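## Task

The stand's post is held in one of its holes by a spring-loaded pin that has a pull knob; once the pin is withdrawn, the post falls unless something supports it. Move the post up by 3 holes (roughly 11 cm) and secure it again with the pin. The post must never fall, and lowering it quickly can also count as failure even if it is being held. When finished, release everything and move the robots away. No robot may tip over or be left leaning. The result only counts if the post stays locked without any robot supporting it.

## Robot and tools

Robots: two identical Hello Robot Stretch 3 units, r1 and r2. Each has a two-wheel differential base (0.33 m long, 0.34 m wide, passive omni wheel at the rear), a lift carriage on a vertical mast, and one telescoping arm that reaches out to the robot's right side, ending in a wrist (yaw, pitch, roll) and a two-finger gripper. The base cannot strafe; to move the gripper forward or back you drive the base. Turning in place pivots about the point between the drive wheels, 0.05 m behind the front edge; with arm in and wrist folded the swept radius is 0.28 m, larger with the wrist unfolded.

Frames: the base frame has its origin on the floor between the drive wheels, x forward, y left, z up. hand_pose is reported in it, at the point where closed fingertips meet; with all wrist joints at zero that frame's x points up, y back toward the mast, z toward the rear. The odometry frame is the base frame at scene start. Every robot reports in its own frames, so only images, lidar_m, wrist_depth_mm and head_depth_mm reveal how the two robots stand relative to each other.

Tool execute_actions: argument actions is a list holding exactly one action (or empty, which just returns state and images). The action is an object keyed by robot name, r1 and/or r2. Per robot: base, joints, and optionally contact_limits. base holds exactly one of translate_m (metres, -1 to 1, a relative drive from the base's last reported position, positive forward) or rotate_rad (radians, -3.2 to 3.2, a relative turn in place, positive counter-clockwise/left). joints is a map of absolute target positions by name: lift_m 0 to 1.1 (arm height), arm_m 0 to 0.52 (extension), wrist_yaw_rad -1.345 to 4.42 (0 along the arm, positive toward the front, 3.0 folded over base), wrist_pitch_rad -1.57 to 0.451 (0 level, negative tips fingers down), wrist_roll_rad -2.911 to 2.911, gripper_m -0.089 to 0.179 (bigger is wider; true fingertip gap is 0.007 less when nearly shut, 0.025 less when wide, zero below 0.007), head_pan_rad -3.953 to 1.73 (0 forward, -1.57 looks along the arm), head_tilt_rad -1.53 to 0.419 (negative looks down). contact_limits takes only arm_m, a motor_effort percentage 1 to 100 at which the arm motion halts with contact_stop; it also caps the arm's holding force until the next action. All motions in one action start together. Omitted joints or bases may keep pushing toward earlier targets. Any unknown key or out-of-range number rejects the whole call. Optional cameras: list of r1_head_camera, r1_nav_camera, r1_wrist_camera, r2_head_camera, r2_nav_camera, r2_wrist_camera, or all; omitted/null means all, [] means none. Each action runs at most 15 s. If a result reports a stop, later calls in that same reply are skipped.

Tool wait: seconds 0 to 10; nothing new is commanded, then state and images return. Tool zoom_image: camera name plus region [x0, y0, x1, y1] in pixels of that camera's latest full image, origin top-left, at most 504x504. Tool finished_scene: scene number; ends the scene irreversibly and reports success, then gives the next task.

Result lines: joint_positions; base_status and joint_status per motion (done, off_target meaning resting off target and possibly still pushing, contact_stop, time_out, torque_fault); on_its_own for uncommanded items, where 'held at' is the held target; motor_effort in percent, positive toward higher joint values, bracket = peak during last action, with sizable fixed and random error; base_odometry from wheel counts (slip counts as travel), heading -3.142 to 3.142; turned_by_wheels and turned_by_imu since last result; base_tilt in degrees, forward/right positive, up to about 4 degrees fixed error; lidar_m 12 sectors of 30 degrees, first straight ahead then counter-clockwise (4th left, 7th behind, 10th right), plane 0.17 m high, range 0.15 to 12 m, '-' nothing; wrist_depth_mm (45-1000) and head_depth_mm (280-4000) as 7x7 median depths from top-left, head grid sideways. pictures names image order.

Speed: base reaches 0.30 m/s, 1.9 rad/s only when stowed (lift_m under 0.30, arm_m under 0.03, wrist_yaw_rad above 2.54); otherwise 0.10 m/s, 0.63 rad/s.

Gripping: command gripper_m below the object width to grasp; open at least 0.02 above the touching value to let go. Readings do not confirm a grasp; send a new value to re-squeeze.

Cautions: the post must stay supported whenever the pin is out and must not be lowered quickly. Robots must never press into each other; a base touching the other robot presses hard after millimetres more. Equal commands give slightly unequal travel (up to 2.5 cm per metre), which matters for shared loads. The lift and arm stop and go slack on firm contact; a slack lift can sag under load. Base, wrist and head have no contact stop; wrist servos overloaded for seconds shut off for 10 s. Fold or unfold the wrist only with lift_m 0.32 to 0.95, pitch -0.4, roll near 0; with yaw below -0.4 keep pitch at -0.5 or lower. Pushing against rigid things with the gripper above about 0.45 m, or driving while holding something fixed, can tip a robot; if base_tilt shows a lean, back off in small steps, free the gripper, and lower lift_m to about 0.2. Fewer, faster robot motions are preferred.

Each tool is called after ">>>" by a JSON object that holds its "name" and its "arguments".

## Session

>>> {"name": "execute_actions", "arguments": {"actions": []}}

Scene clock: 0.00 s.
r1.base_odometry: x=+0.000 y=+0.000 heading=+0.000 (m, m, rad; r1's odometry frame)
r1.turned_by_wheels: +0.000 (rad since the last result)
r1.turned_by_imu: +0.000 (rad since the last result)
r1.base_tilt: forward=+1.6 right=+1.8 (deg)
r1.lidar_m: 1.22 1.26 1.72 4.69 5.10 3.69 2.85 1.01 0.74 0.71 0.73 1.00
r1.head_depth_mm: 1142 1154 1165 1170 1192 1212 1219 / 1137 1148 1154 1174 1187 1193 1211 / 1123 1141 1152 1174 1185 1196 1218 / 1129 1137 1146 1164 1171 1192 1203 / 1119 1128 1141 1160 1167 1175 1189 / 1115 1127 1129 1152 1168 1175 1191 / 1110 1120 1133 1144 1155 1169 1180
r1.base_status: not commanded
r1.joint_positions: lift_m=+0.305 arm_m=+0.002 wrist_yaw_rad=+3.120 wrist_pitch_rad=-0.397 wrist_roll_rad=-0.003 gripper_m=+0.037 head_pan_rad=+0.016 head_tilt_rad=+0.010
r1.joint_status: not commanded
r1.motor_effort: left_wheel=+1 right_wheel=+0 lift_m=+24 arm_m=-1 wrist_yaw_rad=+0 wrist_pitch_rad=+8 wrist_roll_rad=+0 gripper_m=+0 head_pan_rad=+0 head_tilt_rad=+2 (%)
r1.hand_pose: x=-0.0164 y=+0.0795 z=+0.3220 quat_wxyz=(+0.147, +0.693, +0.132, +0.693) (m; r1's base frame)
r1.wrist_depth_mm: - - - - - - - / - - - - - - - / - - - - - - - / 808 817 821 829 840 828 838 / 665 661 654 660 681 663 659 / 546 546 556 543 565 559 552 / 467 481 - - 457 474 475
r2.base_odometry: x=+0.000 y=+0.000 heading=+0.000 (m, m, rad; r2's odometry frame)
r2.turned_by_wheels: +0.000 (rad since the last result)
r2.turned_by_imu: +0.000 (rad since the last result)
r2.base_tilt: forward=+1.6 right=-2.8 (deg)
r2.lidar_m: 2.10 1.12 0.93 0.92 1.03 1.45 1.44 1.61 2.60 4.18 4.00 3.32
r2.head_depth_mm: 2107 3098 3151 3158 3120 3173 2292 / 2110 3173 3255 3210 3229 3259 2295 / 2119 3238 3299 3306 3354 3346 2277 / 2133 3267 3394 3401 3423 3340 2295 / 2147 2711 2766 2786 2836 2910 2272 / 1992 2098 2124 2140 2167 2223 2104 / 1698 1698 1721 1728 1753 1760 1793
r2.base_status: not commanded
r2.joint_positions: lift_m=+0.425 arm_m=-0.001 wrist_yaw_rad=+3.076 wrist_pitch_rad=-0.333 wrist_roll_rad=+0.017 gripper_m=+0.037 head_pan_rad=+0.018 head_tilt_rad=-0.017
r2.joint_status: not commanded
r2.motor_effort: left_wheel=-1 right_wheel=+0 lift_m=+28 arm_m=-1 wrist_yaw_rad=+1 wrist_pitch_rad=+6 wrist_roll_rad=+0 gripper_m=+0 head_pan_rad=+0 head_tilt_rad=+0 (%)
r2.hand_pose: x=-0.0060 y=+0.0903 z=+0.4570 quat_wxyz=(+0.141, +0.706, +0.093, +0.687) (m; r2's base frame)
r2.wrist_depth_mm: - 959 914 891 902 823 826 / - - 950 958 935 892 880 / - - - - - 983 948 / - - - - - - 992 / 931 960 - 914 966 897 890 / 801 778 - 752 - 761 737 / 660 660 - 645 627 644 651
pictures: r1_head_camera (sideways: a quarter turn clockwise sets it upright), r1_nav_camera (sideways: a quarter turn counterclockwise sets it upright), r1_wrist_camera, r2_head_camera (sideways: a quarter turn clockwise sets it upright), r2_nav_camera (sideways: a quarter turn counterclockwise sets it upright), r2_wrist_camera
Images, in order (width x height): r1_head_camera 896x504, r1_nav_camera 672x504, r1_wrist_camera 644x364, r2_head_camera 896x504, r2_nav_camera 672x504, r2_wrist_camera 644x364.

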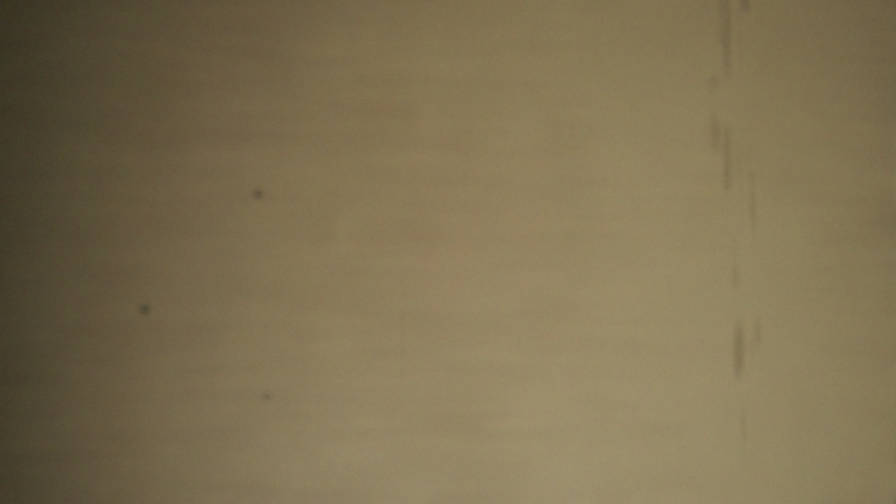

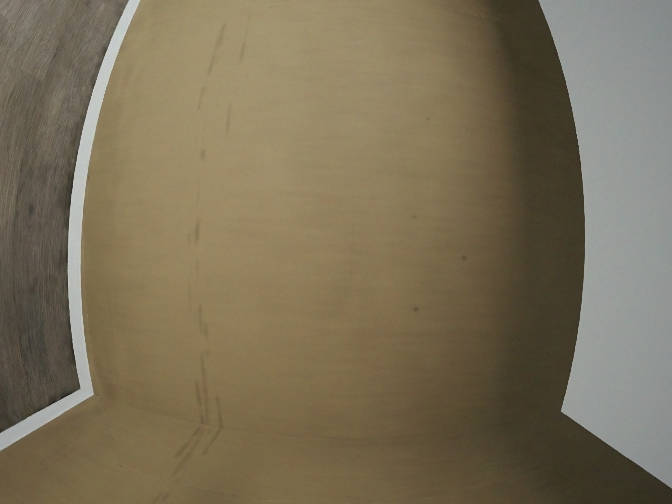

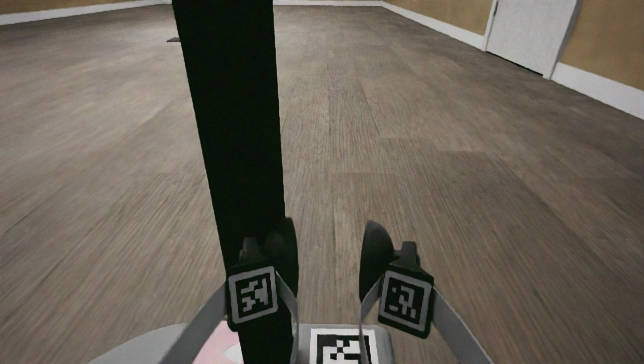

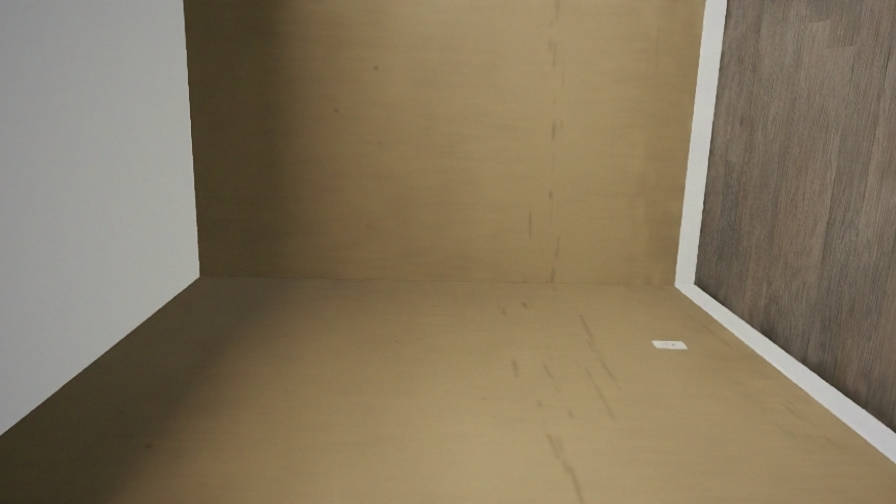

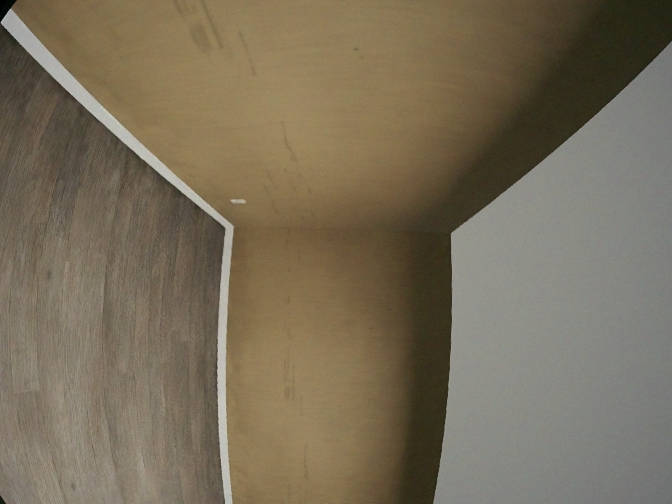

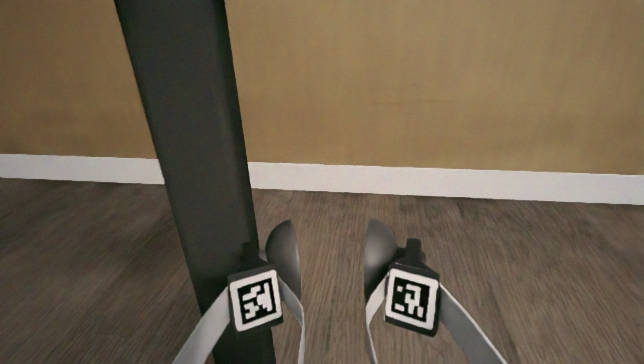

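>>> {"name": "execute_actions", "arguments": {"actions": [{"r1":{"base":{"rotate_rad":1.95},"joints":{"lift_m":0.27,"head_tilt_rad":-0.3}},"r2":{"base":{"rotate_rad":-1.2},"joints":{"lift_m":0.27,"head_tilt_rad":-0.3}}}], "cameras": ["r1_head_camera","r2_head_camera","r2_nav_camera"]}}

Scene clock: 9.73 s.
r1.base_odometry: x=+0.000 y=+0.000 heading=+1.950 (m, m, rad; r1's odometry frame)
r1.turned_by_wheels: +1.950 (rad since the last result)
r1.turned_by_imu: +1.952 (rad since the last result)
r1.base_tilt: forward=+1.6 right=+2.0 (deg)
r1.lidar_m: 6.28 3.93 3.55 1.26 0.79 0.71 0.71 0.86 1.22 1.23 1.49 2.82
r1.head_depth_mm: - - - 3608 2423 1820 1478 / - - - 3693 2429 1840 1474 / - - - 3564 2420 1824 1465 / - - - 3571 2419 1808 1473 / - - - 3318 2390 1822 1467 / - - - 3544 2399 1805 1460 / - - - 3488 2368 1783 1455
r1.base_status: done
r1.joint_positions: lift_m=+0.270 arm_m=+0.002 wrist_yaw_rad=+3.120 wrist_pitch_rad=-0.398 wrist_roll_rad=-0.003 gripper_m=+0.037 head_pan_rad=+0.016 head_tilt_rad=-0.297
r1.joint_status: all done
r1.motor_effort: left_wheel=-1(5) right_wheel=+3(10) lift_m=+20(21) arm_m=-1(1) wrist_yaw_rad=+0(1) wrist_pitch_rad=+8(8) wrist_roll_rad=+0(0) gripper_m=+1(0) head_pan_rad=+0(1) head_tilt_rad=-1(18) (%)
r1.hand_pose: x=-0.0164 y=+0.0794 z=+0.2874 quat_wxyz=(+0.147, +0.693, +0.133, +0.693) (m; r1's base frame)
r1.wrist_depth_mm: 596 748 - - - - - / 605 785 - - - - - / 624 795 - - - - - / 641 743 765 758 766 771 784 / 601 609 605 606 643 615 622 / 504 513 521 520 529 513 514 / 446 - - - 422 436 439
r2.base_odometry: x=+0.000 y=+0.000 heading=-1.200 (m, m, rad; r2's odometry frame)
r2.turned_by_wheels: -1.200 (rad since the last result)
r2.turned_by_imu: -1.195 (rad since the last result)
r2.base_tilt: forward=+1.6 right=-2.9 (deg)
r2.lidar_m: 4.53 3.39 3.13 1.26 0.95 0.92 0.97 1.36 1.44 1.52 2.13 6.55
r2.head_depth_mm: - - - - 2760 2026 1589 / - - - - 2780 2003 1586 / - - - - 2740 2002 1584 / - - - - 2741 2006 1584 / - - - - 2732 1997 1573 / - - - - 2754 1995 1575 / 3744 3878 3993 3948 2717 1993 1575
r2.base_status: done
r2.joint_positions: lift_m=+0.271 arm_m=-0.001 wrist_yaw_rad=+3.076 wrist_pitch_rad=-0.334 wrist_roll_rad=+0.017 gripper_m=+0.037 head_pan_rad=+0.018 head_tilt_rad=-0.297
r2.joint_status: all done
r2.motor_effort: left_wheel=+3(14) right_wheel=-3(9) lift_m=+11(24) arm_m=+0(1) wrist_yaw_rad=+0(1) wrist_pitch_rad=+6(6) wrist_roll_rad=+0(0) gripper_m=+0(0) head_pan_rad=+1(1) head_tilt_rad=+0(15) (%)
r2.hand_pose: x=-0.0060 y=+0.0902 z=+0.3026 quat_wxyz=(+0.142, +0.706, +0.094, +0.687) (m; r2's base frame)
r2.wrist_depth_mm: 784 896 - - - - - / 811 954 - - - - - / 830 958 - - - - - / 804 878 837 869 843 857 820 / 700 680 - 672 686 652 658 / 570 565 - 565 - 553 549 / 487 490 - - 453 463 461
pictures: r1_head_camera (sideways: a quarter turn clockwise sets it upright), r2_head_camera (sideways: a quarter turn clockwise sets it upright), r2_nav_camera (sideways: a quarter turn counterclockwise sets it upright)
Images, in order (width x height): r1_head_camera 896x504, r2_head_camera 896x504, r2_nav_camera 672x504.

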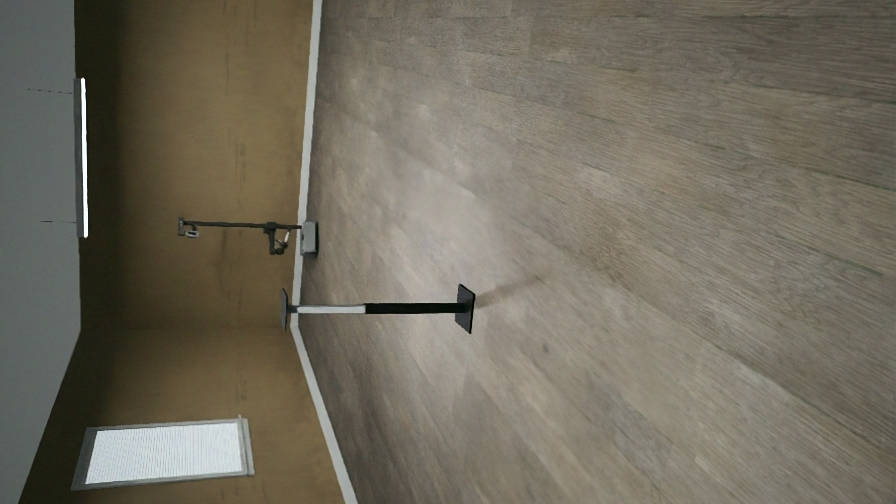

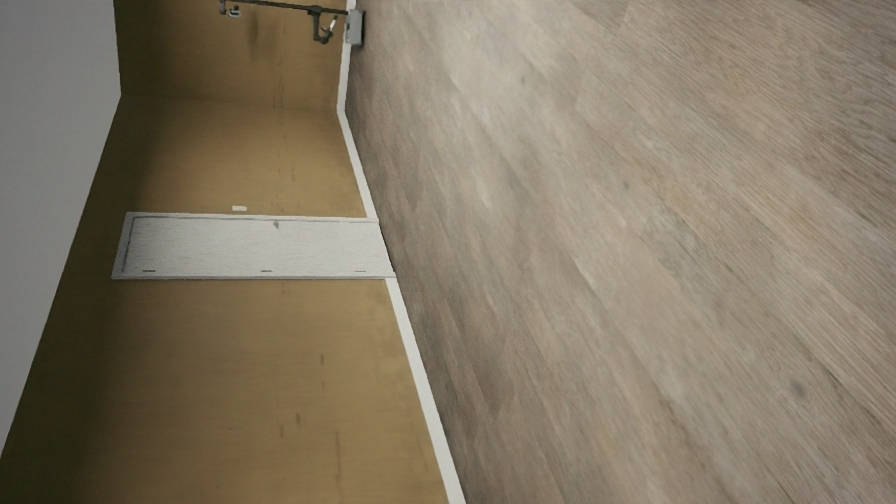

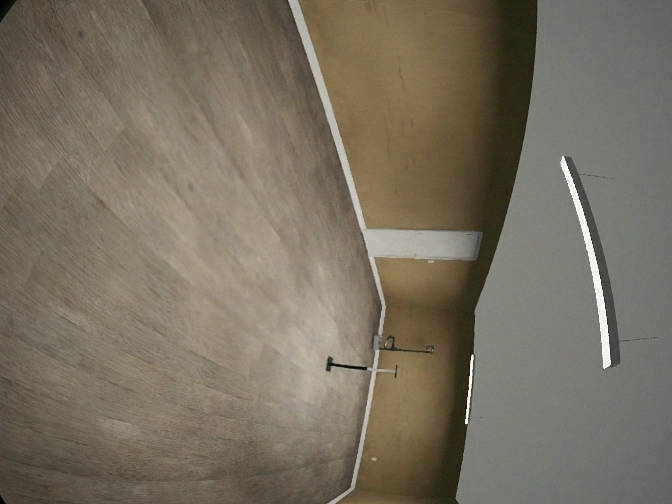

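>>> {"name": "execute_actions", "arguments": {"actions": [{"r1":{"base":{"translate_m":1.0}},"r2":{"base":{"rotate_rad":-0.42}}}], "cameras": []}}

>>> {"name": "execute_actions", "arguments": {"actions": [{"r1":{"base":{"translate_m":1.0},"joints":{"head_tilt_rad":-0.5,"head_pan_rad":0.2}},"r2":{"base":{"translate_m":1.0}}}], "cameras": ["r1_head_camera","r2_head_camera"]}}

Scene clock: 20.10 s.
r1.base_odometry: x=-0.370 y=+0.929 heading=+1.950 (m, m, rad; r1's odometry frame)
r1.turned_by_wheels: +0.000 (rad since the last result)
r1.turned_by_imu: +0.002 (rad since the last result)
r1.base_tilt: forward=+1.6 right=+1.9 (deg)
r1.lidar_m: 2.22 3.58 3.21 2.90 1.82 1.64 1.65 1.73 1.55 1.56 1.87 3.66
r1.head_depth_mm: - - - 3640 2407 1828 1480 / - - - 3544 2419 1833 1479 / - - - 3631 2436 1843 1466 / - - - 3508 2399 1820 1462 / - - - 3323 2372 1806 1459 / - - - 3485 2379 1808 1455 / - - - 3466 2382 1810 1444
r1.base_status: done
r1.joint_positions: lift_m=+0.270 arm_m=+0.002 wrist_yaw_rad=+3.120 wrist_pitch_rad=-0.398 wrist_roll_rad=-0.003 gripper_m=+0.037 head_pan_rad=+0.016 head_tilt_rad=-0.297
r1.joint_status: not commanded
r1.motor_effort: left_wheel=-1(5) right_wheel=+3(11) lift_m=+20(20) arm_m=-1(1) wrist_yaw_rad=+1(0) wrist_pitch_rad=+8(8) wrist_roll_rad=+0(0) gripper_m=+0(0) head_pan_rad=+0(0) head_tilt_rad=-1(1) (%)
r1.hand_pose: x=-0.0164 y=+0.0794 z=+0.2874 quat_wxyz=(+0.147, +0.693, +0.133, +0.693) (m; r1's base frame)
r1.wrist_depth_mm: - - - - - - - / - - - - - - - / - - - - - - - / 741 755 757 761 772 772 777 / 602 606 604 611 637 609 622 / 506 508 523 521 533 508 511 / 443 - - - 422 438 442
r2.base_odometry: x=+0.000 y=+0.000 heading=-1.620 (m, m, rad; r2's odometry frame)
r2.turned_by_wheels: -0.420 (rad since the last result)
r2.turned_by_imu: -0.418 (rad since the last result)
r2.base_tilt: forward=+1.6 right=-2.9 (deg)
r2.lidar_m: 7.77 4.15 3.34 2.36 1.16 0.93 0.92 1.00 1.45 1.44 1.57 2.42
r2.head_depth_mm: - - - - 2743 2017 1588 / - - - - 2754 2010 1580 / - - - - 2727 2020 1587 / - - - - 2742 1994 1581 / - - - - 2705 1988 1582 / - - - - 2739 2005 1576 / - - - - 2719 1994 1574
r2.base_status: done
r2.joint_positions: lift_m=+0.271 arm_m=-0.001 wrist_yaw_rad=+3.076 wrist_pitch_rad=-0.334 wrist_roll_rad=+0.017 gripper_m=+0.037 head_pan_rad=+0.018 head_tilt_rad=-0.297
r2.joint_status: not commanded
r2.motor_effort: left_wheel=+3(14) right_wheel=-2(9) lift_m=+10(10) arm_m=+0(1) wrist_yaw_rad=+1(1) wrist_pitch_rad=+6(7) wrist_roll_rad=+0(0) gripper_m=+0(0) head_pan_rad=+0(1) head_tilt_rad=-1(2) (%)
r2.hand_pose: x=-0.0060 y=+0.0902 z=+0.3026 quat_wxyz=(+0.142, +0.706, +0.094, +0.687) (m; r2's base frame)
r2.wrist_depth_mm: - - - - - - - / - - - - - - - / - - - - - - - / 902 856 877 871 858 836 833 / 692 679 - 670 675 666 669 / 557 561 - 550 - 548 549 / 484 499 - - 454 460 466
pictures: none
No camera images: the call's "cameras" was empty. Leave "cameras" out to get every camera's image.

Scene clock: 25.10 s.
r1.base_odometry: x=-0.740 y=+1.858 heading=+1.950 (m, m, rad; r1's odometry frame)
r1.turned_by_wheels: +0.000 (rad since the last result)
r1.turned_by_imu: +0.001 (rad since the last result)
r1.base_tilt: forward=+1.6 right=+1.9 (deg)
r1.lidar_m: 1.23 3.19 2.88 2.90 2.86 2.57 2.59 2.10 1.86 1.88 2.30 4.40
r1.head_depth_mm: - - 3461 2433 1880 1528 1295 / - - 3433 2399 1874 1527 1271 / - - 3189 2411 1855 1505 1279 / - - 3015 2203 1784 1503 1273 / - - 3303 2373 1840 1507 1270 / 3866 - 3341 2363 1846 1492 1270 / 3425 3667 3287 2358 1822 1494 1261
r1.base_status: done
r1.joint_positions: lift_m=+0.270 arm_m=+0.002 wrist_yaw_rad=+3.120 wrist_pitch_rad=-0.398 wrist_roll_rad=-0.003 gripper_m=+0.037 head_pan_rad=+0.193 head_tilt_rad=-0.494
r1.joint_status: all done
r1.motor_effort: left_wheel=-2(3) right_wheel=+3(9) lift_m=+20(21) arm_m=-1(2) wrist_yaw_rad=+0(0) wrist_pitch_rad=+8(8) wrist_roll_rad=+0(0) gripper_m=+0(0) head_pan_rad=+4(22) head_tilt_rad=-2(15) (%)
r1.hand_pose: x=-0.0164 y=+0.0794 z=+0.2873 quat_wxyz=(+0.147, +0.693, +0.133, +0.693) (m; r1's base frame)
r1.wrist_depth_mm: - - - - - - - / - - - - - - - / - - - - - - - / 747 751 763 771 766 774 771 / 603 607 601 609 639 615 619 / 500 505 525 514 524 517 510 / 441 - - - 423 435 437
r2.base_odometry: x=-0.049 y=-0.999 heading=-1.620 (m, m, rad; r2's odometry frame)
r2.turned_by_wheels: +0.000 (rad since the last result)
r2.turned_by_imu: +0.004 (rad since the last result)
r2.base_tilt: forward=+1.6 right=-2.8 (deg)
r2.lidar_m: 4.42 3.96 3.21 3.16 2.40 1.93 1.92 1.98 1.60 1.58 1.74 2.67
r2.head_depth_mm: - - - - 2748 2020 1586 / - - - - 2762 2016 1591 / - - - - 2758 1999 1584 / - - - 3970 2731 2008 1587 / - - - - 2716 2004 1580 / - - - - 2745 1997 1572 / - - - - 2705 1987 1591
r2.base_status: done
r2.joint_positions: lift_m=+0.271 arm_m=-0.001 wrist_yaw_rad=+3.076 wrist_pitch_rad=-0.334 wrist_roll_rad=+0.017 gripper_m=+0.037 head_pan_rad=+0.018 head_tilt_rad=-0.297
r2.joint_status: not commanded
r2.motor_effort: left_wheel=+3(15) right_wheel=-2(6) lift_m=+10(11) arm_m=+0(0) wrist_yaw_rad=+0(1) wrist_pitch_rad=+6(6) wrist_roll_rad=+0(0) gripper_m=+0(0) head_pan_rad=+0(1) head_tilt_rad=-1(1) (%)
r2.hand_pose: x=-0.0060 y=+0.0902 z=+0.3026 quat_wxyz=(+0.142, +0.706, +0.094, +0.687) (m; r2's base frame)
r2.wrist_depth_mm: - - - - - - - / - - - - - - - / - - - - - - - / 897 887 859 872 835 856 823 / 700 679 - 683 703 676 649 / 567 572 - 555 - 556 539 / 479 495 - - 454 470 462
pictures: r1_head_camera (sideways: a quarter turn clockwise sets it upright), r2_head_camera (sideways: a quarter turn clockwise sets it upright)
Images, in order (width x height): r1_head_camera 896x504, r2_head_camera 896x504.

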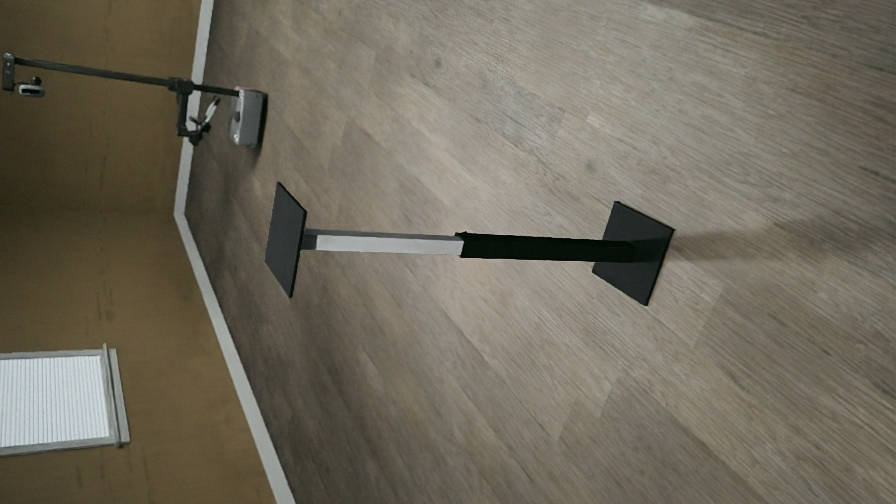

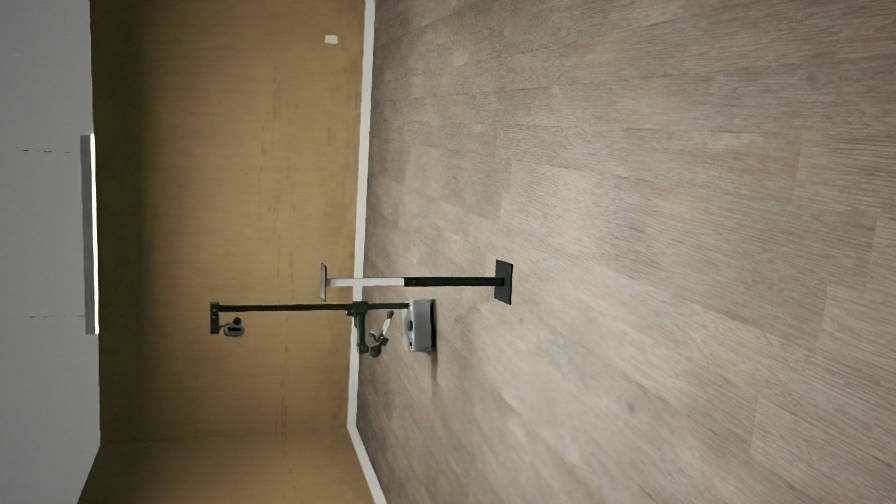

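>>> {"name": "execute_actions", "arguments": {"actions": [{"r1":{"base":{"rotate_rad":0.47}},"r2":{"base":{"translate_m":1.0}}}], "cameras": []}}

>>> {"name": "execute_actions", "arguments": {"actions": [{"r1":{"base":{"translate_m":0.71}},"r2":{"base":{"translate_m":1.0},"joints":{"head_tilt_rad":-0.55,"head_pan_rad":0.12}}}], "cameras": ["r2_head_camera"]}}

Scene clock: 42.17 s.
r1.base_odometry: x=-0.740 y=+1.858 heading=+2.420 (m, m, rad; r1's odometry frame)
r1.turned_by_wheels: +0.470 (rad since the last result)
r1.turned_by_imu: +0.473 (rad since the last result)
r1.base_tilt: forward=+1.6 right=+1.9 (deg)
r1.lidar_m: 3.30 2.88 2.88 2.95 2.58 2.59 2.17 1.86 1.87 2.22 3.95 1.23
r1.head_depth_mm: 3641 - 3441 2428 1876 1516 1278 / 3388 3767 3435 2426 1865 1536 1272 / 3165 3483 3366 2376 1856 1515 1279 / 2957 3275 3338 2399 1843 1512 1276 / 2730 3046 3182 2363 1838 1499 1266 / 2609 2854 3020 2386 1836 1500 1262 / 2469 2657 2898 2320 1822 1492 1258
r1.base_status: done
r1.joint_positions: lift_m=+0.270 arm_m=+0.002 wrist_yaw_rad=+3.120 wrist_pitch_rad=-0.398 wrist_roll_rad=-0.003 gripper_m=+0.037 head_pan_rad=+0.193 head_tilt_rad=-0.494
r1.joint_status: not commanded
r1.motor_effort: left_wheel=-1(7) right_wheel=+3(12) lift_m=+21(20) arm_m=-1(2) wrist_yaw_rad=-1(0) wrist_pitch_rad=+8(8) wrist_roll_rad=+0(0) gripper_m=+0(0) head_pan_rad=+4(3) head_tilt_rad=-1(2) (%)
r1.hand_pose: x=-0.0164 y=+0.0794 z=+0.2873 quat_wxyz=(+0.147, +0.693, +0.133, +0.693) (m; r1's base frame)
r1.wrist_depth_mm: - - - - - - - / - - - - - - - / - - - - - - - / 754 751 758 769 774 769 774 / 604 609 602 610 640 617 619 / 501 503 524 518 526 514 510 / 442 - - - 424 440 440
r2.base_odometry: x=-0.098 y=-1.998 heading=-1.620 (m, m, rad; r2's odometry frame)
r2.turned_by_wheels: +0.000 (rad since the last result)
r2.turned_by_imu: +0.003 (rad since the last result)
r2.base_tilt: forward=+1.5 right=-2.9 (deg)
r2.lidar_m: 2.20 3.76 3.05 3.01 3.30 2.94 2.91 2.17 1.75 1.74 1.90 2.94
r2.head_depth_mm: - - - - 2750 2022 1579 / - - - - 2738 2012 1584 / - - - - 2733 2008 1576 / - - - - 2735 2006 1581 / - - - 3676 2744 1996 1571 / - - - - 2693 1996 1574 / - - - - 2707 1999 1579
r2.base_status: done
r2.joint_positions: lift_m=+0.271 arm_m=-0.001 wrist_yaw_rad=+3.076 wrist_pitch_rad=-0.334 wrist_roll_rad=+0.017 gripper_m=+0.037 head_pan_rad=+0.018 head_tilt_rad=-0.298
r2.joint_status: not commanded
r2.motor_effort: left_wheel=+2(16) right_wheel=-2(6) lift_m=+10(10) arm_m=+0(0) wrist_yaw_rad=+1(1) wrist_pitch_rad=+7(7) wrist_roll_rad=+0(0) gripper_m=+0(0) head_pan_rad=+0(0) head_tilt_rad=-1(0) (%)
r2.hand_pose: x=-0.0060 y=+0.0902 z=+0.3026 quat_wxyz=(+0.142, +0.706, +0.094, +0.687) (m; r2's base frame)
r2.wrist_depth_mm: - - - - - - - / - - - - - - - / - - - - - - - / 899 882 874 864 819 830 830 / 693 685 - 680 697 664 654 / 565 568 - 552 - 553 547 / 482 501 - - 460 471 462
pictures: none
No camera images: the call's "cameras" was empty. Leave "cameras" out to get every camera's image.

Scene clock: 47.20 s.
r1.base_odometry: x=-1.273 y=+2.327 heading=+2.419 (m, m, rad; r1's odometry frame)
r1.turned_by_wheels: +0.000 (rad since the last result)
r1.turned_by_imu: +0.001 (rad since the last result)
r1.base_tilt: forward=+1.6 right=+1.9 (deg)
r1.lidar_m: 2.72 2.37 2.37 2.78 3.07 3.07 2.75 2.38 2.38 2.80 5.01 0.62
r1.head_depth_mm: 3053 3371 3458 2435 1883 1512 1280 / 2800 3138 3271 2384 1876 1512 1282 / 2644 2849 3140 2389 1863 1504 1272 / 2424 2664 2934 2400 1839 1504 1274 / 2273 2463 2735 2384 1845 1500 1260 / 2155 2353 2542 2356 1836 1499 1259 / 2041 2205 2395 2375 1830 1500 1259
r1.base_status: done
r1.joint_positions: lift_m=+0.270 arm_m=+0.002 wrist_yaw_rad=+3.120 wrist_pitch_rad=-0.398 wrist_roll_rad=-0.003 gripper_m=+0.037 head_pan_rad=+0.193 head_tilt_rad=-0.495
r1.joint_status: not commanded
r1.motor_effort: left_wheel=-1(5) right_wheel=+3(11) lift_m=+21(21) arm_m=-1(1) wrist_yaw_rad=+0(0) wrist_pitch_rad=+8(8) wrist_roll_rad=+0(0) gripper_m=+0(0) head_pan_rad=+4(4) head_tilt_rad=-2(1) (%)
r1.hand_pose: x=-0.0164 y=+0.0794 z=+0.2873 quat_wxyz=(+0.147, +0.693, +0.133, +0.693) (m; r1's base frame)
r1.wrist_depth_mm: - - - - - - - / - - - - - - - / - - - - - - - / 741 762 743 760 765 769 766 / 601 606 611 610 634 612 612 / 501 504 524 517 530 508 513 / 443 - - - 425 442 442
r2.base_odometry: x=-0.146 y=-2.996 heading=-1.620 (m, m, rad; r2's odometry frame)
r2.turned_by_wheels: +0.000 (rad since the last result)
r2.turned_by_imu: +0.003 (rad since the last result)
r2.base_tilt: forward=+1.6 right=-2.9 (deg)
r2.lidar_m: 1.20 3.54 2.88 2.87 3.13 3.93 3.91 2.35 1.90 1.89 2.07 3.20
r2.head_depth_mm: - - 3574 2479 1901 1543 1301 / - - 3527 2470 1902 1546 1305 / - - 3324 2390 1904 1548 1299 / - - 3014 2163 1841 1540 1308 / - - 3178 2358 1843 1545 1299 / - - 3540 2468 1903 1551 1307 / - - 3514 2471 1891 1556 1311
r2.base_status: done
r2.joint_positions: lift_m=+0.271 arm_m=-0.001 wrist_yaw_rad=+3.076 wrist_pitch_rad=-0.334 wrist_roll_rad=+0.017 gripper_m=+0.037 head_pan_rad=+0.113 head_tilt_rad=-0.544
r2.joint_status: all done
r2.motor_effort: left_wheel=+1(14) right_wheel=-2(4) lift_m=+10(11) arm_m=+0(1) wrist_yaw_rad=+1(1) wrist_pitch_rad=+7(6) wrist_roll_rad=+0(0) gripper_m=+0(0) head_pan_rad=+3(12) head_tilt_rad=-2(16) (%)
r2.hand_pose: x=-0.0060 y=+0.0902 z=+0.3026 quat_wxyz=(+0.142, +0.706, +0.094, +0.687) (m; r2's base frame)
r2.wrist_depth_mm: - - - - - - - / - - - - - - - / - - - - - - - / 904 854 879 857 849 835 820 / 700 708 - 673 702 667 660 / 570 567 - 553 - 555 548 / 482 496 - - 458 468 463
pictures: r2_head_camera (sideways: a quarter turn clockwise sets it upright)
Images, in order (width x height): r2_head_camera 896x504.

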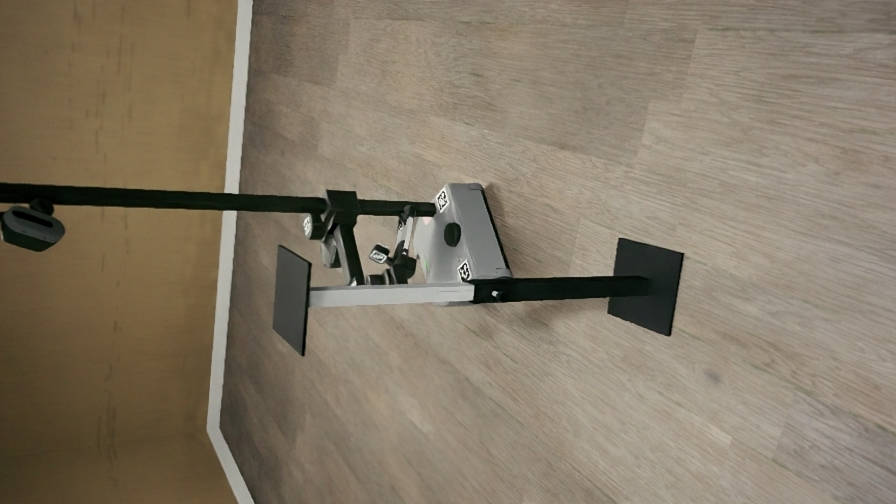

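>>> {"name": "execute_actions", "arguments": {"actions": [{"r1":{"base":{"rotate_rad":0.9},"joints":{"head_pan_rad":-1.57,"head_tilt_rad":-0.9,"lift_m":0.7}},"r2":{"base":{"translate_m":0.55}}}], "cameras": []}}

>>> {"name": "execute_actions", "arguments": {"actions": [{"r1":{"joints":{"wrist_yaw_rad":0,"gripper_m":0.12}},"r2":{"base":{"rotate_rad":1.52},"joints":{"head_pan_rad":-1.57,"head_tilt_rad":-0.9,"wrist_pitch_rad":-0.4,"lift_m":0.42}}}], "cameras": []}}

>>> {"name": "execute_actions", "arguments": {"actions": [{"r1":{"joints":{"wrist_pitch_rad":0}},"r2":{"base":{"translate_m":0.28},"joints":{"wrist_yaw_rad":0,"gripper_m":0.1}}}], "cameras": ["r1_head_camera","r2_head_camera","r1_wrist_camera","r2_wrist_camera"]}}

Scene clock: 67.57 s.
r1.base_odometry: x=-1.273 y=+2.327 heading=-2.964 (m, m, rad; r1's odometry frame)
r1.turned_by_wheels: +0.900 (rad since the last result)
r1.turned_by_imu: +0.905 (rad since the last result)
r1.base_tilt: forward=+1.6 right=+1.9 (deg)
r1.lidar_m: 2.37 2.57 3.11 3.07 3.04 2.40 2.37 2.59 3.92 0.62 3.03 2.40
r1.head_depth_mm: 2661 2146 1817 1567 1387 1278 - / 2590 2131 1806 1574 1382 - - / 2564 677 1787 1570 1381 - 1147 / 2529 656 1698 1486 1335 - - / 2402 688 1654 1546 1357 - 1121 / 2526 1451 1645 1521 1361 1219 1105 / 2485 1907 1729 1542 1356 1211 1097
r1.base_status: done
r1.joint_positions: lift_m=+0.700 arm_m=+0.002 wrist_yaw_rad=+3.120 wrist_pitch_rad=-0.398 wrist_roll_rad=-0.003 gripper_m=+0.037 head_pan_rad=-1.563 head_tilt_rad=-0.889
r1.joint_status: all done
r1.motor_effort: left_wheel=-1(8) right_wheel=+3(8) lift_m=+28(29) arm_m=-1(1) wrist_yaw_rad=+0(0) wrist_pitch_rad=+8(8) wrist_roll_rad=+0(0) gripper_m=+0(0) head_pan_rad=-4(46) head_tilt_rad=-3(21) (%)
r1.hand_pose: x=-0.0164 y=+0.0794 z=+0.7169 quat_wxyz=(+0.148, +0.693, +0.133, +0.693) (m; r1's base frame)
r1.wrist_depth_mm: - - - - - - - / - - - - - - - / - - - - - - - / - - - - - - - / - - - - - - - / - - - - - - - / 881 870 845 870 856 883 881
r2.base_odometry: x=-0.173 y=-3.546 heading=-1.619 (m, m, rad; r2's odometry frame)
r2.turned_by_wheels: +0.000 (rad since the last result)
r2.turned_by_imu: +0.001 (rad since the last result)
r2.base_tilt: forward=+1.6 right=-2.9 (deg)
r2.lidar_m: 1.27 0.66 2.80 2.78 3.03 4.48 4.42 2.45 1.99 1.98 2.17 3.38
r2.head_depth_mm: 3646 3934 3553 2480 1919 1547 1309 / 3758 - 3537 2485 1893 1550 1306 / 3847 - 3531 2469 1907 1557 1306 / 1226 - 3141 2376 1726 1550 1301 / - - 2999 2281 1676 1510 1234 / - - 3525 761 1727 1469 1272 / - - 3515 2352 1907 1546 1304
r2.base_status: done
r2.joint_positions: lift_m=+0.271 arm_m=-0.001 wrist_yaw_rad=+3.076 wrist_pitch_rad=-0.334 wrist_roll_rad=+0.017 gripper_m=+0.037 head_pan_rad=+0.113 head_tilt_rad=-0.544
r2.joint_status: not commanded
r2.motor_effort: left_wheel=+1(14) right_wheel=-1(7) lift_m=+11(10) arm_m=+0(0) wrist_yaw_rad=+0(0) wrist_pitch_rad=+7(7) wrist_roll_rad=+1(0) gripper_m=+0(0) head_pan_rad=+3(3) head_tilt_rad=-2(2) (%)
r2.hand_pose: x=-0.0060 y=+0.0902 z=+0.3026 quat_wxyz=(+0.142, +0.706, +0.094, +0.687) (m; r2's base frame)
r2.wrist_depth_mm: - - - - - - - / - - - - - - - / - - - - - - - / 891 875 849 845 822 822 823 / 692 699 - 683 672 649 651 / 568 575 - 546 - 536 534 / 475 504 - - 460 464 465
pictures: none
No camera images: the call's "cameras" was empty. Leave "cameras" out to get every camera's image.

Scene clock: 70.73 s.
r1.base_odometry: x=-1.273 y=+2.327 heading=-2.964 (m, m, rad; r1's odometry frame)
r1.turned_by_wheels: +0.000 (rad since the last result)
r1.turned_by_imu: +0.001 (rad since the last result)
r1.base_tilt: forward=+1.6 right=+1.9 (deg)
r1.lidar_m: 2.37 2.57 3.11 3.06 3.06 2.40 2.38 2.58 3.92 0.62 3.03 2.40
r1.head_depth_mm: 2629 2153 1826 1583 1384 1280 - / 2592 2137 1813 1558 1374 - - / 2555 677 1793 1567 1372 - - / 2579 654 1727 1498 1409 - - / 2503 687 1734 1555 1352 1222 1120 / 2440 1935 1580 1538 1355 1218 1104 / 1226 1957 1611 1529 1353 1215 1098
r1.base_status: not commanded
r1.joint_positions: lift_m=+0.700 arm_m=+0.002 wrist_yaw_rad=+0.002 wrist_pitch_rad=-0.398 wrist_roll_rad=-0.003 gripper_m=+0.120 head_pan_rad=-1.563 head_tilt_rad=-0.889
r1.joint_status: all done
r1.motor_effort: left_wheel=-2(2) right_wheel=+3(3) lift_m=+28(28) arm_m=-1(1) wrist_yaw_rad=-2(1) wrist_pitch_rad=+8(8) wrist_roll_rad=+0(0) gripper_m=+1(90) head_pan_rad=-4(4) head_tilt_rad=-3(4) (%)
r1.hand_pose: x=-0.0210 y=-0.3743 z=+0.7169 quat_wxyz=(+0.694, +0.141, -0.692, -0.139) (m; r1's base frame)
r1.wrist_depth_mm: - - - - - - - / - - - - - - - / - - - - - - - / - - - - - - - / - - - - - - - / - - - - - - - / 870 843 868 852 893 867 897
r2.base_odometry: x=-0.173 y=-3.546 heading=-0.100 (m, m, rad; r2's odometry frame)
r2.turned_by_wheels: +1.520 (rad since the last result)
r2.turned_by_imu: +1.513 (rad since the last result)
r2.base_tilt: forward=+1.6 right=-2.8 (deg)
r2.lidar_m: 2.78 3.00 4.46 4.43 2.54 2.00 1.97 2.13 3.17 1.26 0.67 2.82
r2.head_depth_mm: 2910 2320 1918 1632 1422 1263 1137 / 2901 2315 1906 1641 1431 1265 1173 / 2918 2305 1926 1641 1430 1262 1174 / 2941 2355 1935 1648 1428 1271 - / 2952 2349 1757 1610 1420 1276 1138 / 1033 2146 1694 1589 1370 1274 1145 / 2758 702 820 1622 1436 1275 1149
r2.base_status: done
r2.joint_positions: lift_m=+0.419 arm_m=-0.001 wrist_yaw_rad=+3.076 wrist_pitch_rad=-0.413 wrist_roll_rad=+0.017 gripper_m=+0.037 head_pan_rad=-1.563 head_tilt_rad=-0.889
r2.joint_status: all done
r2.motor_effort: left_wheel=-4(15) right_wheel=+2(9) lift_m=+40(42) arm_m=+0(0) wrist_yaw_rad=+1(0) wrist_pitch_rad=+6(6) wrist_roll_rad=+0(0) gripper_m=+0(0) head_pan_rad=-2(36) head_tilt_rad=-4(21) (%)
r2.hand_pose: x=-0.0065 y=+0.0811 z=+0.4331 quat_wxyz=(+0.169, +0.702, +0.121, +0.681) (m; r2's base frame)
r2.wrist_depth_mm: - - - - - - - / - - - - - - - / - - - - - - - / - - - - - - - / 847 833 - 790 856 826 776 / 698 702 - 693 - 673 684 / 612 609 - 608 580 587 592
pictures: none
No camera images: the call's "cameras" was empty. Leave "cameras" out to get every camera's image.

Scene clock: 74.70 s.
r1.base_odometry: x=-1.273 y=+2.327 heading=-2.964 (m, m, rad; r1's odometry frame)
r1.turned_by_wheels: +0.000 (rad since the last result)
r1.turned_by_imu: +0.001 (rad since the last result)
r1.base_tilt: forward=+1.7 right=+1.9 (deg)
r1.lidar_m: 2.37 2.57 3.10 3.06 3.06 2.41 2.38 2.59 3.92 0.62 3.01 2.41
r1.head_depth_mm: 2643 2143 1812 1566 1384 1278 - / 2610 2128 1804 1574 1378 - - / 2582 673 1783 1553 1376 - - / 2493 655 1569 1490 - - 1142 / 1245 689 1572 1542 1360 1216 1121 / 2524 2085 1726 1520 1362 1216 1104 / 2489 2051 1750 1532 1352 1207 1102
r1.base_status: not commanded
r1.joint_positions: lift_m=+0.700 arm_m=+0.002 wrist_yaw_rad=+0.002 wrist_pitch_rad=-0.027 wrist_roll_rad=-0.003 gripper_m=+0.120 head_pan_rad=-1.563 head_tilt_rad=-0.889
r1.joint_status: all done
r1.motor_effort: left_wheel=-2(2) right_wheel=+4(3) lift_m=+28(28) arm_m=-1(1) wrist_yaw_rad=-2(1) wrist_pitch_rad=+14(14) wrist_roll_rad=+0(0) gripper_m=+1(1) head_pan_rad=-3(4) head_tilt_rad=-4(4) (%)
r1.hand_pose: x=-0.0209 y=-0.4029 z=+0.8074 quat_wxyz=(+0.708, +0.011, -0.706, -0.009) (m; r1's base frame)
r1.wrist_depth_mm: - - - - - - - / - - - - - - - / - - - - - - - / - - - - - - - / - - - 891 - - - / - - - - - - - / - - - - - - -
r2.base_odometry: x=+0.106 y=-3.574 heading=-0.100 (m, m, rad; r2's odometry frame)
r2.turned_by_wheels: +0.000 (rad since the last result)
r2.turned_by_imu: +0.000 (rad since the last result)
r2.base_tilt: forward=+1.6 right=-2.8 (deg)
r2.lidar_m: 2.50 2.70 4.05 4.41 2.90 2.28 2.25 2.43 3.62 0.61 3.22 2.53
r2.head_depth_mm: 2913 2318 1904 1629 1425 1264 1138 / 2917 2310 1922 1638 1424 1266 1171 / 2817 697 1833 1619 1412 1270 - / 1006 696 1611 1575 1401 1274 1139 / 2932 2355 1888 1648 1434 1269 1144 / 2958 2354 1942 1645 1434 1273 1146 / 2964 2355 1953 1651 1440 1277 1142
r2.base_status: done
r2.joint_positions: lift_m=+0.419 arm_m=-0.001 wrist_yaw_rad=+0.002 wrist_pitch_rad=-0.413 wrist_roll_rad=+0.017 gripper_m=+0.100 head_pan_rad=-1.563 head_tilt_rad=-0.889
r2.joint_status: all done
r2.motor_effort: left_wheel=-4(6) right_wheel=+2(7) lift_m=+40(40) arm_m=-1(1) wrist_yaw_rad=-3(2) wrist_pitch_rad=+6(6) wrist_roll_rad=+0(0) gripper_m=+0(98) head_pan_rad=-3(3) head_tilt_rad=-3(4) (%)
r2.hand_pose: x=-0.0210 y=-0.3686 z=+0.4331 quat_wxyz=(+0.687, +0.145, -0.697, -0.146) (m; r2's base frame)
r2.wrist_depth_mm: - - - - - - - / - - - - - - - / - - - 976 - - - / - - - 967 970 966 952 / 835 822 826 803 821 805 804 / 718 702 686 667 689 711 678 / 610 597 612 584 595 579 593
pictures: r1_head_camera (sideways: a quarter turn clockwise sets it upright), r1_wrist_camera, r2_head_camera (sideways: a quarter turn clockwise sets it upright), r2_wrist_camera
Images, in order (width x height): r1_head_camera 896x504, r1_wrist_camera 644x364, r2_head_camera 896x504, r2_wrist_camera 644x364.

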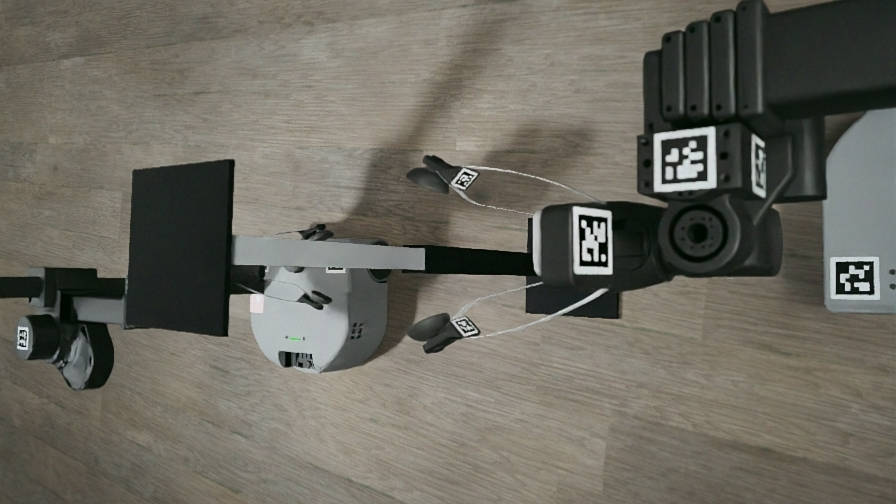

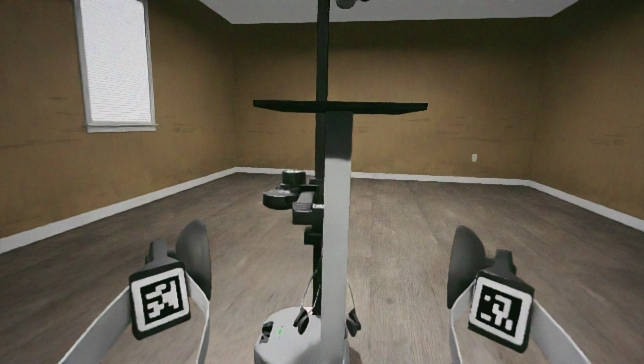

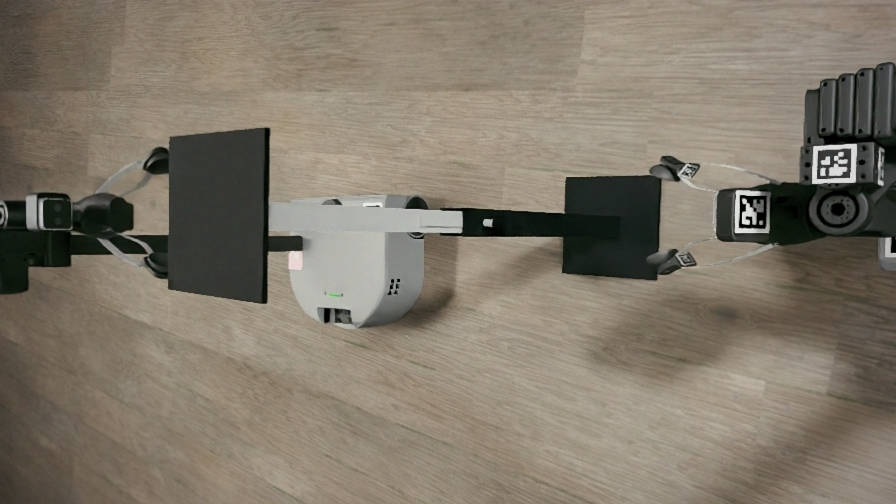

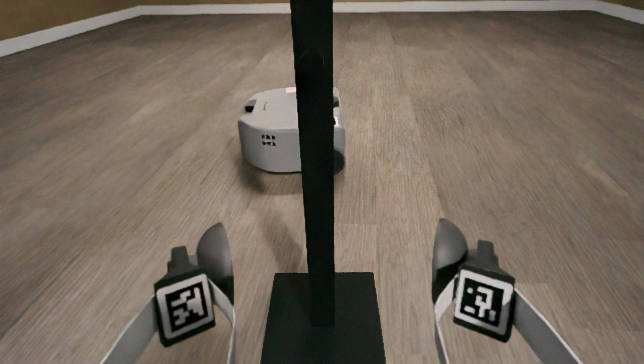

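>>> {"name": "execute_actions", "arguments": {"actions": [{"r1":{"joints":{"arm_m":0.22}},"r2":{"base":{"translate_m":0.02},"joints":{"wrist_pitch_rad":0.02,"lift_m":0.39,"arm_m":0.08}}}], "cameras": ["r1_head_camera","r2_head_camera","r1_wrist_camera","r2_wrist_camera"]}}

Scene clock: 84.10 s.
r1.base_odometry: x=-1.273 y=+2.327 heading=-2.964 (m, m, rad; r1's odometry frame)
r1.turned_by_wheels: +0.000 (rad since the last result)
r1.turned_by_imu: +0.001 (rad since the last result)
r1.base_tilt: forward=+1.6 right=+1.9 (deg)
r1.lidar_m: 2.37 2.57 3.10 3.07 3.08 2.40 2.37 2.59 3.91 0.62 3.03 2.40
r1.head_depth_mm: 2613 2123 1805 1566 1384 1263 - / 2596 2122 1829 1595 - - - / 2542 676 1827 - 1375 1236 1146 / 2394 655 1124 1483 1337 1223 1136 / 1271 688 1580 1536 1369 1218 1119 / 2528 2084 1755 1532 1351 1218 1104 / 2521 2050 1746 1531 1350 1216 1096
r1.base_status: not commanded
r1.joint_positions: lift_m=+0.700 arm_m=+0.220 wrist_yaw_rad=+0.001 wrist_pitch_rad=-0.026 wrist_roll_rad=-0.003 gripper_m=+0.120 head_pan_rad=-1.563 head_tilt_rad=-0.889
r1.joint_status: all done
r1.motor_effort: left_wheel=-2(1) right_wheel=+3(3) lift_m=+28(28) arm_m=+2(3) wrist_yaw_rad=+0(2) wrist_pitch_rad=+13(14) wrist_roll_rad=+0(0) gripper_m=+1(0) head_pan_rad=-3(3) head_tilt_rad=-4(4) (%)
r1.hand_pose: x=-0.0212 y=-0.6202 z=+0.8078 quat_wxyz=(+0.708, +0.010, -0.706, -0.009) (m; r1's base frame)
r1.wrist_depth_mm: - - - - - - - / - 119 113 107 103 98 95 / - - - 158 - - - / - - - 162 - - - / - - - 166 - - - / - - - 171 - - - / - - - 177 - - -
r2.base_odometry: x=+0.125 y=-3.576 heading=-0.100 (m, m, rad; r2's odometry frame)
r2.turned_by_wheels: +0.000 (rad since the last result)
r2.turned_by_imu: -0.001 (rad since the last result)
r2.base_tilt: forward=+1.6 right=-2.8 (deg)
r2.lidar_m: 2.48 2.67 4.00 4.41 2.92 2.30 2.28 2.45 3.66 0.62 3.19 2.52
r2.head_depth_mm: 2912 2305 1915 1626 1417 1259 1137 / 2904 2233 1875 1631 1420 1289 - / 2937 697 1791 1576 1395 1288 1122 / 867 717 1640 1614 1392 1253 1141 / 2943 2336 1873 1640 1433 1268 1141 / 2967 2347 1940 1651 1440 1267 1143 / 2962 2340 1930 1659 1436 1273 1143
r2.base_status: done
r2.joint_positions: lift_m=+0.391 arm_m=+0.080 wrist_yaw_rad=+0.002 wrist_pitch_rad=-0.006 wrist_roll_rad=+0.017 gripper_m=+0.100 head_pan_rad=-1.563 head_tilt_rad=-0.889
r2.joint_status: all done
r2.motor_effort: left_wheel=-4(8) right_wheel=+3(7) lift_m=+10(37) arm_m=+4(5) wrist_yaw_rad=-1(3) wrist_pitch_rad=+11(12) wrist_roll_rad=+0(0) gripper_m=+0(0) head_pan_rad=-3(3) head_tilt_rad=-4(4) (%)
r2.hand_pose: x=-0.0210 y=-0.4808 z=+0.5038 quat_wxyz=(+0.701, +0.003, -0.713, -0.002) (m; r2's base frame)
r2.wrist_depth_mm: - - - 956 - - - / - - - - - - - / - - - - - - - / - - - 300 - - - / - - - 304 - - - / - - 913 315 - - - / 970 947 894 325 917 855 883
pictures: r1_head_camera (sideways: a quarter turn clockwise sets it upright), r1_wrist_camera, r2_head_camera (sideways: a quarter turn clockwise sets it upright), r2_wrist_camera
Images, in order (width x height): r1_head_camera 896x504, r1_wrist_camera 644x364, r2_head_camera 896x504, r2_wrist_camera 644x364.

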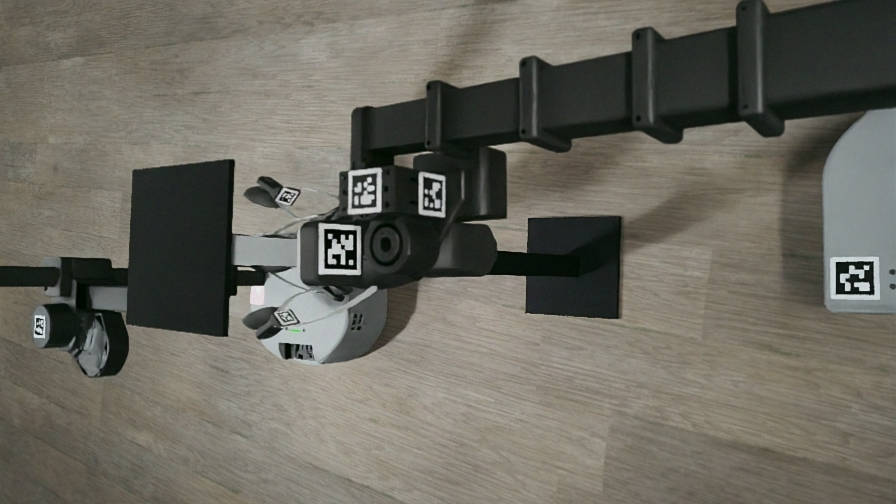

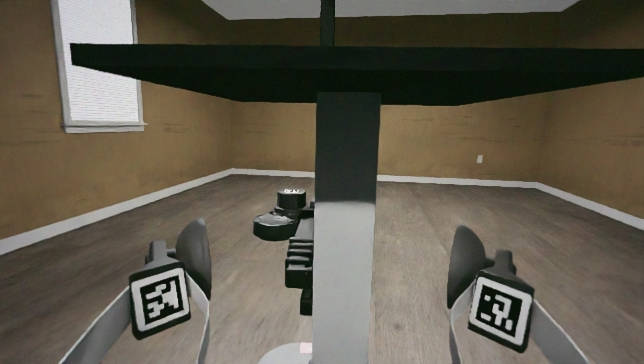

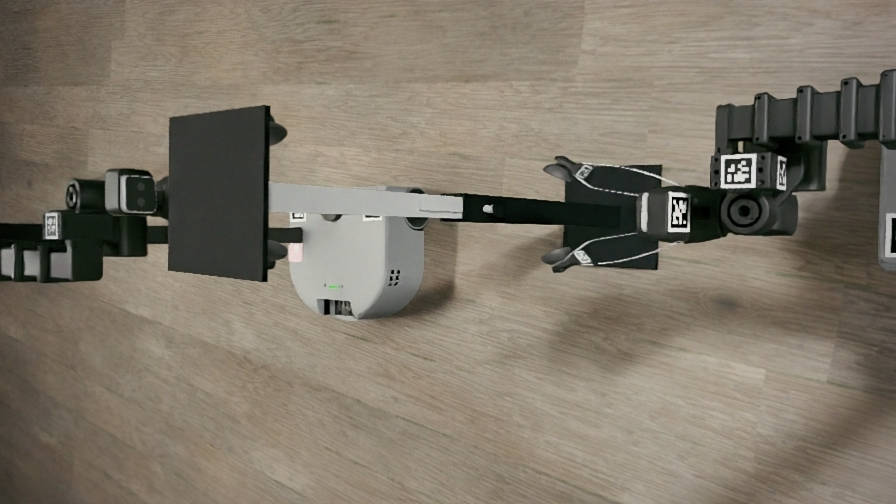

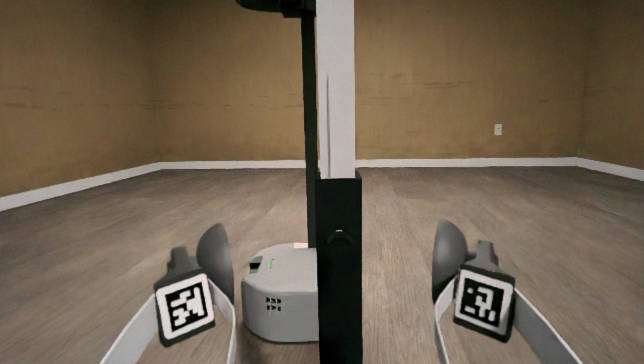

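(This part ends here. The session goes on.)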